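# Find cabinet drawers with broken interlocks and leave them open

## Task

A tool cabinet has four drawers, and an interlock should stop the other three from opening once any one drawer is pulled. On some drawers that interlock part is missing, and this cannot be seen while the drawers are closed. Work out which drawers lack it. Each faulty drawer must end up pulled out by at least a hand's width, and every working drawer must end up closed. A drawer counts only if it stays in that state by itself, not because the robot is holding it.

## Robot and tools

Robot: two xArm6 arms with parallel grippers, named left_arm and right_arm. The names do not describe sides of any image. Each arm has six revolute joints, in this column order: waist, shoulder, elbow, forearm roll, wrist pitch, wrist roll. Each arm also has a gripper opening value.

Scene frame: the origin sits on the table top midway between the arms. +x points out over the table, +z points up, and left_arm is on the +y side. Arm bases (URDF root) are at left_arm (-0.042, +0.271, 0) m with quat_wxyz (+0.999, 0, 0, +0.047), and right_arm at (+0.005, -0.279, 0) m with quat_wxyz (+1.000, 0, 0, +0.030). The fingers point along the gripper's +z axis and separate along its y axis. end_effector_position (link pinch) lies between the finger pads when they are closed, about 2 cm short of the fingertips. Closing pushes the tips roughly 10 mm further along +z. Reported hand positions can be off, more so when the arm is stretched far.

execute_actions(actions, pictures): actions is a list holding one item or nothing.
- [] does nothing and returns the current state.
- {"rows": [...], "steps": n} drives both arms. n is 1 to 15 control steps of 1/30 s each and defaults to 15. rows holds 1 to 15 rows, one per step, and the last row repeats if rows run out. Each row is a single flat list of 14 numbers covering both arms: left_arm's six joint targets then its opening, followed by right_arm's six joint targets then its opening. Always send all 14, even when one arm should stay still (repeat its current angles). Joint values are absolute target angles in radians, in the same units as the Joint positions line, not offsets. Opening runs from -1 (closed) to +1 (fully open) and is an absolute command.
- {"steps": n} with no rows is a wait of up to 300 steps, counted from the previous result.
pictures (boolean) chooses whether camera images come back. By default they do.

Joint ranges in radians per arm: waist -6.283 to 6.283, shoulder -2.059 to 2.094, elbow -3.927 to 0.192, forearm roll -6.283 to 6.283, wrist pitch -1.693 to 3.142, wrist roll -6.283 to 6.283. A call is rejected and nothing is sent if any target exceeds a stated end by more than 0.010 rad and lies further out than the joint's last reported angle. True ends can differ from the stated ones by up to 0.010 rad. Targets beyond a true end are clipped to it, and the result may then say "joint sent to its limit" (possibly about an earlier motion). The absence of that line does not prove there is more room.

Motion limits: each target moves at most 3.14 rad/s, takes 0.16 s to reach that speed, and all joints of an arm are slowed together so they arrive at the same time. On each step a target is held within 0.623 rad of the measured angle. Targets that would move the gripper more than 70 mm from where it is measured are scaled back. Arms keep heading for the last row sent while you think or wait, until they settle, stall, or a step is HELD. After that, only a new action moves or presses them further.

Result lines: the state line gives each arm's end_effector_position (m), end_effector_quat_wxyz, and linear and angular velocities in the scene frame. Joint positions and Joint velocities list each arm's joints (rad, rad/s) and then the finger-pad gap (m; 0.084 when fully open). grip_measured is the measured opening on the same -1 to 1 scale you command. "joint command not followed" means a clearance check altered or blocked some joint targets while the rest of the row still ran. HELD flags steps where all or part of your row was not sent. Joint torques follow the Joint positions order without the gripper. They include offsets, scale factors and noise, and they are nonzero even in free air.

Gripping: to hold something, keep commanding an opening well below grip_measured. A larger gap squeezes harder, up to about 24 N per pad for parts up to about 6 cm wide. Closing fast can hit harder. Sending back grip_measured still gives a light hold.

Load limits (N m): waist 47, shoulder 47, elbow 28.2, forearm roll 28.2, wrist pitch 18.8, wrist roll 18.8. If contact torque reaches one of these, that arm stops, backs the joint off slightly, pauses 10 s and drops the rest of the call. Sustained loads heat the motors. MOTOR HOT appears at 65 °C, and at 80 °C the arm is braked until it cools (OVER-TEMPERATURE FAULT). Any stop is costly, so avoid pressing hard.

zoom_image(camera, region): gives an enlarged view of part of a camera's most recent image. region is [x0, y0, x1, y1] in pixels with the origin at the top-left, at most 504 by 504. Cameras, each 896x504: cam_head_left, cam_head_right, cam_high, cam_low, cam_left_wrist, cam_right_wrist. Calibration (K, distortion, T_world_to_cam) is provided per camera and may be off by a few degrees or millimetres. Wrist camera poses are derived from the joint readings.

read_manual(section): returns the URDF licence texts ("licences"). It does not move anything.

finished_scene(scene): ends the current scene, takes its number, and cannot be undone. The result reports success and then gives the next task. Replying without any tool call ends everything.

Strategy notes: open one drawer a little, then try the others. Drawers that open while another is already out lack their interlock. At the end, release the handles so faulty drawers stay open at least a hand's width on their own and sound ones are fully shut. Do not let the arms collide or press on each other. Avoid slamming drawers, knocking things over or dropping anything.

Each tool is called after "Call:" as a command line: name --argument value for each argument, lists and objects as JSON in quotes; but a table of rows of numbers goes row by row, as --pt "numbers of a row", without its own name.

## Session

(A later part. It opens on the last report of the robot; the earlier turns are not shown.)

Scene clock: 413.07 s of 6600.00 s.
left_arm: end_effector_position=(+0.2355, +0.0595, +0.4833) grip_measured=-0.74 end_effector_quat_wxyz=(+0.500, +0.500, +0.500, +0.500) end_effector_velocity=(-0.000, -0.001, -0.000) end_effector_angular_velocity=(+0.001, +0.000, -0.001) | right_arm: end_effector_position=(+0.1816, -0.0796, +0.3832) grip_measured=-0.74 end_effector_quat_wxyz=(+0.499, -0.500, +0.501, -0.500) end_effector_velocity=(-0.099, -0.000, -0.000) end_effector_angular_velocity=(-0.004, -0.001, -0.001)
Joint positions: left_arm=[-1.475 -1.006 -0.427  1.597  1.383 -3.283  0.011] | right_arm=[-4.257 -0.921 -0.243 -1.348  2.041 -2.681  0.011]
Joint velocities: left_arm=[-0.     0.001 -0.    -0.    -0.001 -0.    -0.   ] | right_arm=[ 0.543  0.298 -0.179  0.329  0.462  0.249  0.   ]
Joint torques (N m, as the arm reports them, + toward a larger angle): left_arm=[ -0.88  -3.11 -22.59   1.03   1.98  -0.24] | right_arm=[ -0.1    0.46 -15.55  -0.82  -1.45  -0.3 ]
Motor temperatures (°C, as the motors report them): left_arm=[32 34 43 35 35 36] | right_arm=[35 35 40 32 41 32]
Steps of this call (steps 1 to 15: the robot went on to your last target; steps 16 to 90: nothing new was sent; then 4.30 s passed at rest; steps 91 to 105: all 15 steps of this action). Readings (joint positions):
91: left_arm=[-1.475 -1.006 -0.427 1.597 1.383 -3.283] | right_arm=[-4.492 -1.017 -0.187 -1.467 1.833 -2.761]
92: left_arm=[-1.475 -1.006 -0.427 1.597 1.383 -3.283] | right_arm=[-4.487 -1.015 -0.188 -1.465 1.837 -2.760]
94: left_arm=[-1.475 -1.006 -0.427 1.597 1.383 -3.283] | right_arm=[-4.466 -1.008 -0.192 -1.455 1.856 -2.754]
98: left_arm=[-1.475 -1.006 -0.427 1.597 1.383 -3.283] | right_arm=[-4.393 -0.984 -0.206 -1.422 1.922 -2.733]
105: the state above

Call:
execute_actions --actions '[{"rows": [ [-1.4788,-1.0059,-0.4267,1.5963,1.3864,-3.2827,-1,-4.1925,-0.8852,-0.2647,-1.3086,2.0943,-2.6503,-1], [-1.4825,-1.0061,-0.4265,1.5958,1.3900,-3.2826,-1,-4.1925,-0.8852,-0.2647,-1.3086,2.0943,-2.6503,-1], [-1.4861,-1.0064,-0.4264,1.5953,1.3936,-3.2824,-1,-4.1925,-0.8852,-0.2647,-1.3086,2.0943,-2.6503,-1], [-1.4898,-1.0066,-0.4263,1.5948,1.3972,-3.2822,-1,-4.1925,-0.8852,-0.2647,-1.3086,2.0943,-2.6503,-1], [-1.4934,-1.0069,-0.4262,1.5943,1.4009,-3.2821,-1,-4.1925,-0.8852,-0.2647,-1.3086,2.0943,-2.6503,-1], [-1.4970,-1.0072,-0.4260,1.5938,1.4045,-3.2819,-1,-4.1925,-0.8852,-0.2647,-1.3086,2.0943,-2.6503,-1]], "steps": 12}]' --pictures false

Scene clock: 419.73 s of 6600.00 s.
left_arm: end_effector_position=(+0.2326, +0.0594, +0.4833) grip_measured=-0.74 end_effector_quat_wxyz=(+0.500, +0.500, +0.500, +0.500) end_effector_velocity=(-0.001, +0.001, +0.001) end_effector_angular_velocity=(-0.003, -0.001, +0.001) | right_arm: end_effector_position=(+0.1695, -0.0796, +0.3833) grip_measured=-0.74 end_effector_quat_wxyz=(+0.500, -0.500, +0.500, -0.500) end_effector_velocity=(-0.000, +0.000, +0.000) end_effector_angular_velocity=(+0.001, +0.001, +0.001)
Joint positions: left_arm=[-1.496 -1.007 -0.426  1.594  1.404 -3.282  0.011] | right_arm=[-4.193 -0.885 -0.265 -1.309  2.094 -2.65   0.011]
Joint velocities: left_arm=[-0.01  -0.003  0.    -0.001  0.011 -0.    -0.   ] | right_arm=[ 0.    -0.    -0.001 -0.    -0.001  0.     0.   ]
Joint torques (N m, as the arm reports them, + toward a larger angle): left_arm=[ -0.84  -2.58 -23.1    1.15   1.49  -0.23] | right_arm=[  0.65   0.24 -16.46  -2.09  -1.57  -0.08]
Motor temperatures (°C, as the motors report them): left_arm=[32 34 43 35 35 36] | right_arm=[35 35 40 33 41 32]
Steps of this call (steps 1 to 30: the robot went on to your last target; steps 31 to 90: nothing new was sent; then 3.27 s passed at rest; steps 91 to 102: all 12 steps of this action). Readings (joint positions):
91: left_arm=[-1.475 -1.006 -0.427 1.597 1.383 -3.283] | right_arm=[-4.193 -0.885 -0.265 -1.309 2.094 -2.650]
92: left_arm=[-1.476 -1.006 -0.427 1.597 1.384 -3.283] | right_arm=[-4.193 -0.885 -0.265 -1.309 2.094 -2.650]
94: left_arm=[-1.480 -1.006 -0.427 1.596 1.388 -3.283] | right_arm=[-4.193 -0.885 -0.265 -1.309 2.094 -2.650]
98: left_arm=[-1.492 -1.007 -0.426 1.594 1.400 -3.282] | right_arm=[-4.193 -0.885 -0.265 -1.309 2.094 -2.650]
102: the state above

Call:
execute_actions --actions '[{"rows": [ [-1.5007,-1.0074,-0.4259,1.5933,1.4081,-3.2817,-1,-4.1925,-0.8852,-0.2647,-1.3086,2.0943,-2.6503,-1], [-1.5043,-1.0077,-0.4258,1.5928,1.4117,-3.2815,-1,-4.1925,-0.8852,-0.2647,-1.3086,2.0943,-2.6503,-1], [-1.5080,-1.0079,-0.4256,1.5923,1.4153,-3.2814,-1,-4.1925,-0.8852,-0.2647,-1.3086,2.0943,-2.6503,-1], [-1.5116,-1.0082,-0.4255,1.5918,1.4189,-3.2812,-1,-4.1925,-0.8852,-0.2647,-1.3086,2.0943,-2.6503,-1], [-1.5152,-1.0085,-0.4254,1.5913,1.4225,-3.2810,-1,-4.1925,-0.8852,-0.2647,-1.3086,2.0943,-2.6503,-1], [-1.5189,-1.0087,-0.4252,1.5908,1.4261,-3.2809,-1,-4.1925,-0.8852,-0.2647,-1.3086,2.0943,-2.6503,-1]], "steps": 12}]' --pictures false

Scene clock: 423.07 s of 6600.00 s.
left_arm: end_effector_position=(+0.2299, +0.0594, +0.4834) grip_measured=-0.74 end_effector_quat_wxyz=(+0.500, +0.500, +0.500, +0.500) end_effector_velocity=(-0.002, +0.000, -0.000) end_effector_angular_velocity=(-0.001, +0.001, +0.002) | right_arm: end_effector_position=(+0.1695, -0.0796, +0.3833) grip_measured=-0.74 end_effector_quat_wxyz=(+0.500, -0.500, +0.500, -0.500) end_effector_velocity=(+0.000, +0.000, -0.000) end_effector_angular_velocity=(-0.000, -0.000, +0.000)
Joint positions: left_arm=[-1.516 -1.008 -0.425  1.591  1.425 -3.281  0.011] | right_arm=[-4.192 -0.885 -0.265 -1.309  2.094 -2.65   0.011]
Joint velocities: left_arm=[-0.014 -0.001  0.    -0.003  0.015  0.001 -0.   ] | right_arm=[-0.    -0.     0.001 -0.    -0.     0.    -0.   ]
Joint torques (N m, as the arm reports them, + toward a larger angle): left_arm=[ -7.46  -5.24 -23.81   1.25   0.95  -0.2 ] | right_arm=[  0.3    0.05 -16.36  -1.77  -1.58  -0.08]
Motor temperatures (°C, as the motors report them): left_arm=[32 34 43 35 35 36] | right_arm=[35 35 40 33 41 32]
Steps of this call (steps 1 to 15: the robot went on to your last target; steps 16 to 88: nothing new was sent; steps 89 to 100: all 12 steps of this action). Readings (joint positions):
89: left_arm=[-1.497 -1.007 -0.426 1.594 1.405 -3.282] | right_arm=[-4.193 -0.885 -0.265 -1.309 2.094 -2.650]
90: left_arm=[-1.498 -1.007 -0.426 1.594 1.405 -3.282] | right_arm=[-4.193 -0.885 -0.265 -1.309 2.094 -2.650]
92: left_arm=[-1.502 -1.007 -0.426 1.593 1.409 -3.282] | right_arm=[-4.193 -0.885 -0.265 -1.309 2.094 -2.650]
96: left_arm=[-1.513 -1.008 -0.425 1.592 1.421 -3.281] | right_arm=[-4.192 -0.885 -0.265 -1.309 2.094 -2.650]
100: the state above

Blocked (waist −7.5 Nm) → drawer 2 is sound. Back off.

Call:
execute_actions --actions '[{"rows": [ [-1.5080,-1.0079,-0.4256,1.5923,1.4153,-3.2814,-1,-4.1925,-0.8852,-0.2647,-1.3086,2.0943,-2.6503,-1], [-1.5007,-1.0074,-0.4259,1.5933,1.4081,-3.2817,-1,-4.1925,-0.8852,-0.2647,-1.3086,2.0943,-2.6503,-1], [-1.4970,-1.0072,-0.4260,1.5938,1.4045,-3.2819,-1,-4.2013,-0.8903,-0.2616,-1.3142,2.0870,-2.6546,-1], [-1.4970,-1.0072,-0.4260,1.5938,1.4045,-3.2819,-1,-4.2101,-0.8954,-0.2585,-1.3197,2.0796,-2.6589,-1], [-1.4970,-1.0072,-0.4260,1.5938,1.4045,-3.2819,-1,-4.2276,-0.9056,-0.2523,-1.3308,2.0649,-2.6675,-1], [-1.4970,-1.0072,-0.4260,1.5938,1.4045,-3.2819,-1,-4.2452,-0.9158,-0.2461,-1.3418,2.0501,-2.6760,-1], [-1.4970,-1.0072,-0.4260,1.5938,1.4045,-3.2819,-1,-4.2627,-0.9260,-0.2399,-1.3529,2.0354,-2.6846,-1], [-1.4970,-1.0072,-0.4260,1.5938,1.4045,-3.2819,-1,-4.2803,-0.9362,-0.2337,-1.3640,2.0207,-2.6932,-1], [-1.4970,-1.0072,-0.4260,1.5938,1.4045,-3.2819,-1,-4.3003,-0.9451,-0.2285,-1.3746,2.0032,-2.7007,-1], [-1.4970,-1.0072,-0.4260,1.5938,1.4045,-3.2819,-1,-4.3203,-0.9540,-0.2233,-1.3853,1.9857,-2.7083,-1], [-1.4970,-1.0072,-0.4260,1.5938,1.4045,-3.2819,-1,-4.3403,-0.9629,-0.2181,-1.3959,1.9681,-2.7158,-1], [-1.4970,-1.0072,-0.4260,1.5938,1.4045,-3.2819,-1,-4.3603,-0.9718,-0.2129,-1.4066,1.9506,-2.7234,-1], [-1.4970,-1.0072,-0.4260,1.5938,1.4045,-3.2819,-1,-4.3803,-0.9807,-0.2077,-1.4172,1.9331,-2.7309,-1], [-1.4970,-1.0072,-0.4260,1.5938,1.4045,-3.2819,-1,-4.4026,-0.9879,-0.2036,-1.4273,1.9129,-2.7370,-1], [-1.4970,-1.0072,-0.4260,1.5938,1.4045,-3.2819,-1,-4.4250,-0.9951,-0.1996,-1.4373,1.8927,-2.7431,-1]], "steps": 15}]' --pictures false

Call:
execute_actions --actions '[{"rows": [ [-1.4970,-1.0072,-0.4260,1.5938,1.4045,-3.2819,-1,-4.4473,-1.0023,-0.1955,-1.4474,1.8725,-2.7491,-1], [-1.4970,-1.0072,-0.4260,1.5938,1.4045,-3.2819,-1,-4.4697,-1.0095,-0.1915,-1.4574,1.8523,-2.7552,-1], [-1.4970,-1.0072,-0.4260,1.5938,1.4045,-3.2819,-1,-4.4920,-1.0167,-0.1874,-1.4675,1.8321,-2.7613,-1], [-1.4970,-1.0072,-0.4260,1.5938,1.4045,-3.2819,-1,-4.5104,-1.0203,-0.1854,-1.4747,1.8150,-2.7644,-1], [-1.4970,-1.0072,-0.4260,1.5938,1.4045,-3.2819,-1,-4.5252,-1.0233,-0.1838,-1.4805,1.8013,-2.7669,-1], [-1.4970,-1.0072,-0.4260,1.5938,1.4045,-3.2819,-1,-4.5399,-1.0262,-0.1822,-1.4862,1.7877,-2.7693,-1], [-1.4970,-1.0072,-0.4260,1.5938,1.4045,-3.2819,-1,-4.5546,-1.0291,-0.1806,-1.4919,1.7741,-2.7717,-1], [-1.4970,-1.0072,-0.4260,1.5938,1.4045,-3.2819,-1,-4.5694,-1.0321,-0.1790,-1.4977,1.7604,-2.7742,-1], [-1.4970,-1.0072,-0.4260,1.5938,1.4045,-3.2819,-1,-4.5768,-1.0336,-0.1782,-1.5006,1.7536,-2.7754,-1], [-1.4970,-1.0072,-0.4260,1.5938,1.4045,-3.2819,-1,-4.5841,-1.0350,-0.1774,-1.5034,1.7468,-2.7766,-1], [-1.4970,-1.0072,-0.4260,1.5938,1.4045,-3.2819,-1,-4.5915,-1.0365,-0.1766,-1.5063,1.7400,-2.7778,-1], [-1.4970,-1.0072,-0.4260,1.5938,1.4045,-3.2819,-1,-4.5989,-1.0380,-0.1758,-1.5092,1.7331,-2.7791,-1], [-1.4970,-1.0072,-0.4260,1.5938,1.4045,-3.2819,-1,-4.6062,-1.0394,-0.1750,-1.5120,1.7263,-2.7803,-1], [-1.4970,-1.0072,-0.4260,1.5938,1.4045,-3.2819,-1,-4.6099,-1.0402,-0.1746,-1.5135,1.7229,-2.7809,-1], [-1.4970,-1.0072,-0.4260,1.5938,1.4045,-3.2819,-1,-4.6136,-1.0409,-0.1742,-1.5149,1.7195,-2.7815,-1]], "steps": 15}]' --pictures false

Call:
execute_actions --actions '[{"rows": [ [-1.4970,-1.0072,-0.4260,1.5938,1.4045,-3.2819,-1,-4.6136,-1.0409,-0.1742,-1.5149,1.7195,-2.7815,-1]], "steps": 10}]' --pictures true

Scene clock: 432.17 s of 6600.00 s.
left_arm: end_effector_position=(+0.2323, +0.0591, +0.4834) grip_measured=-0.74 end_effector_quat_wxyz=(+0.501, +0.500, +0.500, +0.499) end_effector_velocity=(+0.001, -0.000, -0.001) end_effector_angular_velocity=(+0.003, +0.000, +0.002) | right_arm: end_effector_position=(+0.1975, -0.0794, +0.3833) grip_measured=-0.74 end_effector_quat_wxyz=(+0.500, -0.500, +0.501, -0.499) end_effector_velocity=(+0.097, -0.000, -0.001) end_effector_angular_velocity=(+0.001, -0.001, -0.000)
Joint positions: left_arm=[-1.498 -1.007 -0.426  1.594  1.404 -3.282  0.011] | right_arm=[-4.349 -0.966 -0.216 -1.4    1.96  -2.718  0.011]
Joint velocities: left_arm=[ 0.005  0.003  0.     0.001 -0.002 -0.    -0.   ] | right_arm=[-0.598 -0.25   0.148 -0.308 -0.528 -0.21   0.   ]
Joint torques (N m, as the arm reports them, + toward a larger angle): left_arm=[ -2.59   0.18 -24.95   2.22  -0.75  -0.25] | right_arm=[ -0.68   1.92 -16.28  -1.92  -2.23  -0.21]
Motor temperatures (°C, as the motors report them): left_arm=[32 34 44 35 35 36] | right_arm=[35 35 41 33 41 32]
Steps of this call (steps 1 to 15: the robot went on to your last target; steps 16 to 90: nothing new was sent; then 5.60 s passed at rest; steps 91 to 105: all 15 steps of this action). Readings (joint positions):
91: left_arm=[-1.519 -1.009 -0.425 1.591 1.426 -3.281] | right_arm=[-4.193 -0.885 -0.265 -1.309 2.094 -2.650]
92: left_arm=[-1.517 -1.009 -0.425 1.591 1.424 -3.281] | right_arm=[-4.193 -0.885 -0.265 -1.309 2.094 -2.650]
94: left_arm=[-1.510 -1.009 -0.425 1.592 1.415 -3.281] | right_arm=[-4.194 -0.886 -0.264 -1.310 2.093 -2.651]
98: left_arm=[-1.501 -1.009 -0.426 1.593 1.406 -3.282] | right_arm=[-4.227 -0.906 -0.253 -1.331 2.065 -2.668]
105: the state above

Scene clock: 432.67 s of 6600.00 s.
left_arm: end_effector_position=(+0.2324, +0.0592, +0.4834) grip_measured=-0.74 end_effector_quat_wxyz=(+0.500, +0.500, +0.500, +0.500) end_effector_velocity=(+0.000, +0.001, +0.000) end_effector_angular_velocity=(-0.000, -0.001, +0.004) | right_arm: end_effector_position=(+0.2328, -0.0793, +0.3834) grip_measured=-0.74 end_effector_quat_wxyz=(+0.500, -0.500, +0.500, -0.500) end_effector_velocity=(+0.028, -0.000, +0.000) end_effector_angular_velocity=(-0.004, -0.003, +0.004)
Joint positions: left_arm=[-1.497 -1.007 -0.426  1.594  1.404 -3.282  0.011] | right_arm=[-4.594 -1.037 -0.176 -1.507  1.737 -2.778  0.011]
Joint velocities: left_arm=[ 0.001 -0.     0.     0.     0.003 -0.     0.   ] | right_arm=[-0.209 -0.041  0.024 -0.082 -0.197 -0.035 -0.   ]
Joint torques (N m, as the arm reports them, + toward a larger angle): left_arm=[ -2.07  -0.46 -24.57   2.14  -0.2   -0.15] | right_arm=[  0.94   1.55 -16.6   -1.35  -1.43  -0.15]
Motor temperatures (°C, as the motors report them): left_arm=[32 34 44 35 35 36] | right_arm=[35 35 41 33 41 32]
Steps of this call (steps 1 to 15: all 15 steps of this action). Readings (joint positions):
1: left_arm=[-1.498 -1.007 -0.426 1.594 1.404 -3.282] | right_arm=[-4.370 -0.974 -0.212 -1.411 1.942 -2.725]
2: left_arm=[-1.498 -1.007 -0.426 1.594 1.404 -3.282] | right_arm=[-4.391 -0.982 -0.207 -1.421 1.924 -2.732]
4: left_arm=[-1.497 -1.007 -0.426 1.594 1.404 -3.282] | right_arm=[-4.434 -0.997 -0.199 -1.441 1.885 -2.745]
8: left_arm=[-1.497 -1.007 -0.426 1.594 1.404 -3.282] | right_arm=[-4.513 -1.019 -0.186 -1.475 1.813 -2.763]
15: the state above

Scene clock: 433.00 s of 6600.00 s.
left_arm: end_effector_position=(+0.2324, +0.0592, +0.4834) grip_measured=-0.74 end_effector_quat_wxyz=(+0.500, +0.500, +0.500, +0.500) end_effector_velocity=(+0.000, +0.000, +0.000) end_effector_angular_velocity=(-0.001, -0.000, -0.000) | right_arm: end_effector_position=(+0.2354, -0.0794, +0.3834) grip_measured=-0.74 end_effector_quat_wxyz=(+0.500, -0.500, +0.500, -0.500) end_effector_velocity=(+0.000, -0.000, +0.000) end_effector_angular_velocity=(+0.000, -0.001, -0.000)
Joint positions: left_arm=[-1.497 -1.007 -0.426  1.594  1.404 -3.282  0.011] | right_arm=[-4.613 -1.041 -0.174 -1.515  1.719 -2.781  0.011]
Joint velocities: left_arm=[ 0.001 -0.001 -0.     0.    -0.001 -0.    -0.   ] | right_arm=[-0.004 -0.001  0.    -0.002 -0.003 -0.001  0.   ]
Joint torques (N m, as the arm reports them, + toward a larger angle): left_arm=[ -1.6   -0.53 -24.56   2.03   0.09  -0.23] | right_arm=[ -0.75   1.03 -16.92  -1.7   -1.28  -0.26]
Motor temperatures (°C, as the motors report them): left_arm=[32 34 44 35 35 36] | right_arm=[35 35 41 33 41 32]
Steps of this call (steps 1 to 10: all 10 steps of this action). Readings (joint positions):
1: left_arm=[-1.497 -1.007 -0.426 1.594 1.404 -3.282] | right_arm=[-4.600 -1.038 -0.176 -1.510 1.731 -2.779]
2: left_arm=[-1.497 -1.007 -0.426 1.594 1.404 -3.282] | right_arm=[-4.605 -1.039 -0.175 -1.512 1.727 -2.780]
4: left_arm=[-1.497 -1.007 -0.426 1.594 1.404 -3.282] | right_arm=[-4.610 -1.040 -0.175 -1.514 1.722 -2.781]
8: left_arm=[-1.497 -1.007 -0.426 1.594 1.404 -3.282] | right_arm=[-4.613 -1.041 -0.174 -1.515 1.720 -2.781]
10: the state above
camera_calibration (this result's frames):
cam_left_wrist: T_world_to_cam=[[0.00576889, 0.000910012, 0.999983, -0.45367], [-0.01332, -0.999911, 0.000986789, 0.123694], [0.999895, -0.0133254, -0.00575625, -0.0969823], [0, 0, 0, 1]] pos_world=[0.101237, 0.122804, 0.452982]
cam_right_wrist: T_world_to_cam=[[-0.0131194, -0.00899674, -0.999873, 0.417432], [0.00367832, 0.999952, -0.00904571, 0.147708], [0.999907, -0.00379653, -0.0130857, -0.0979155], [0, 0, 0, 1]] pos_world=[0.10284, -0.144317, 0.417434]

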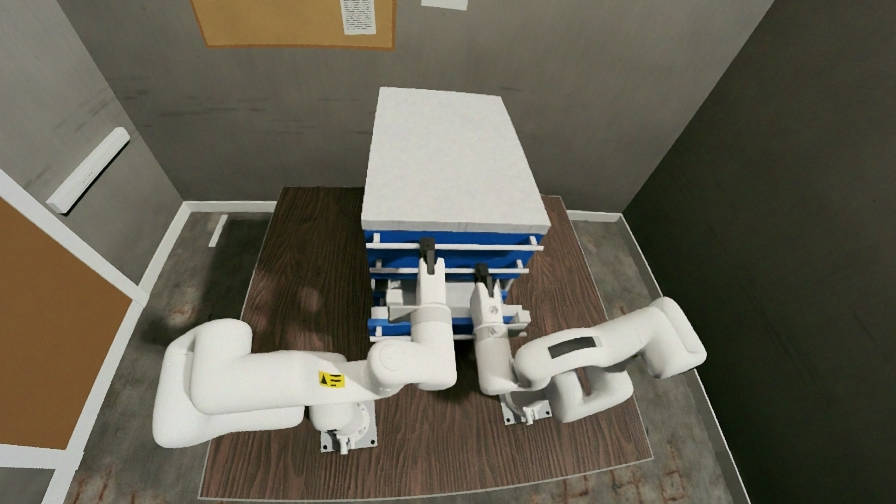

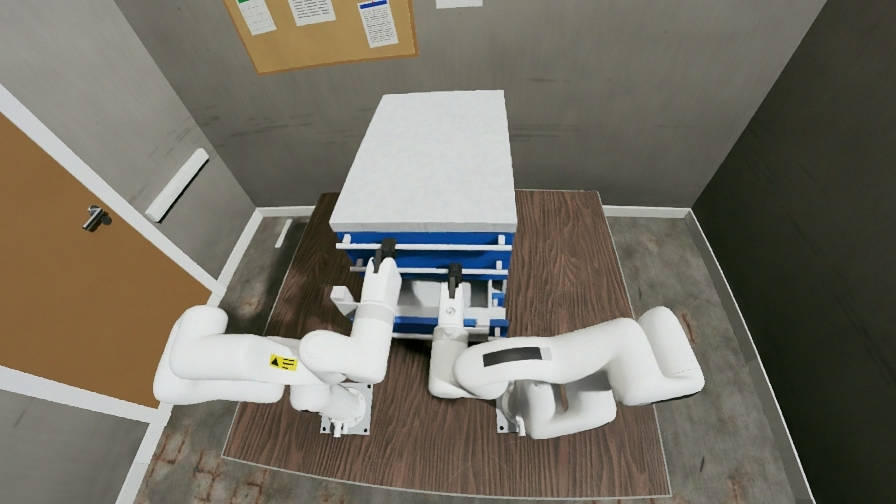

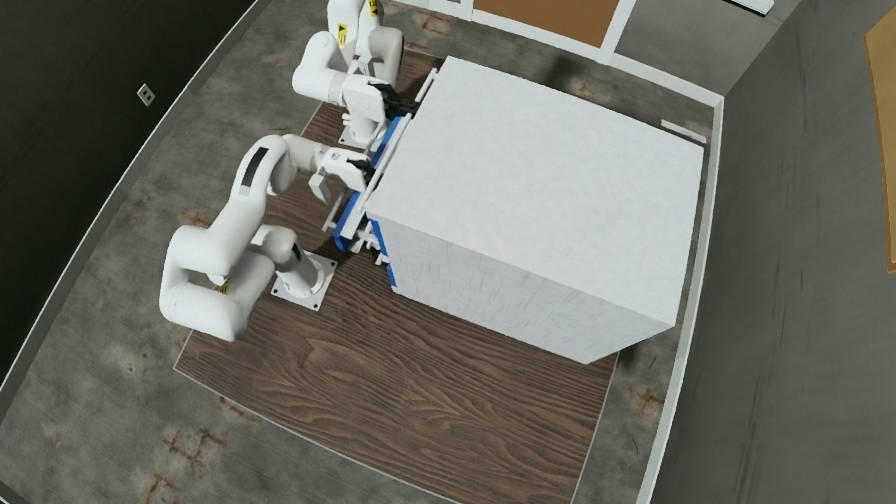

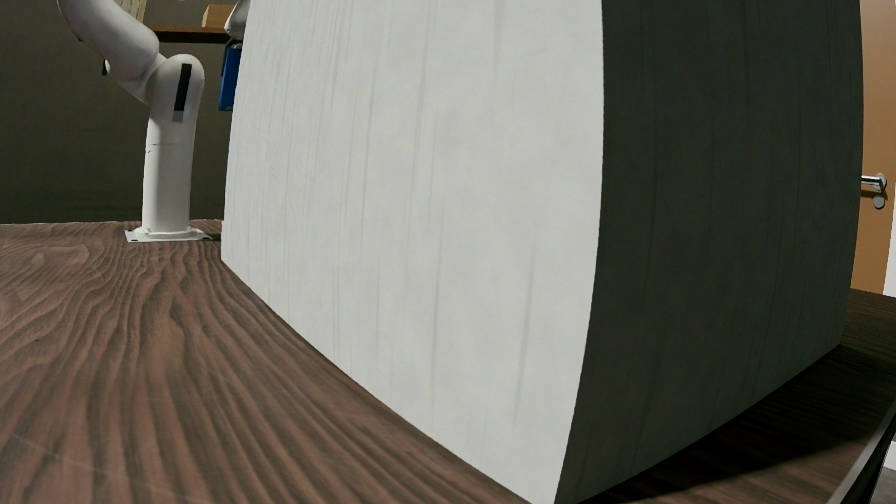

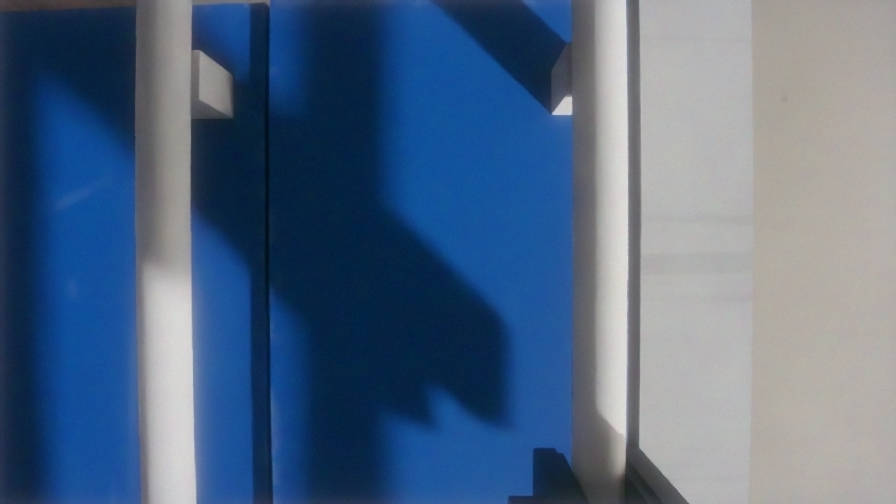

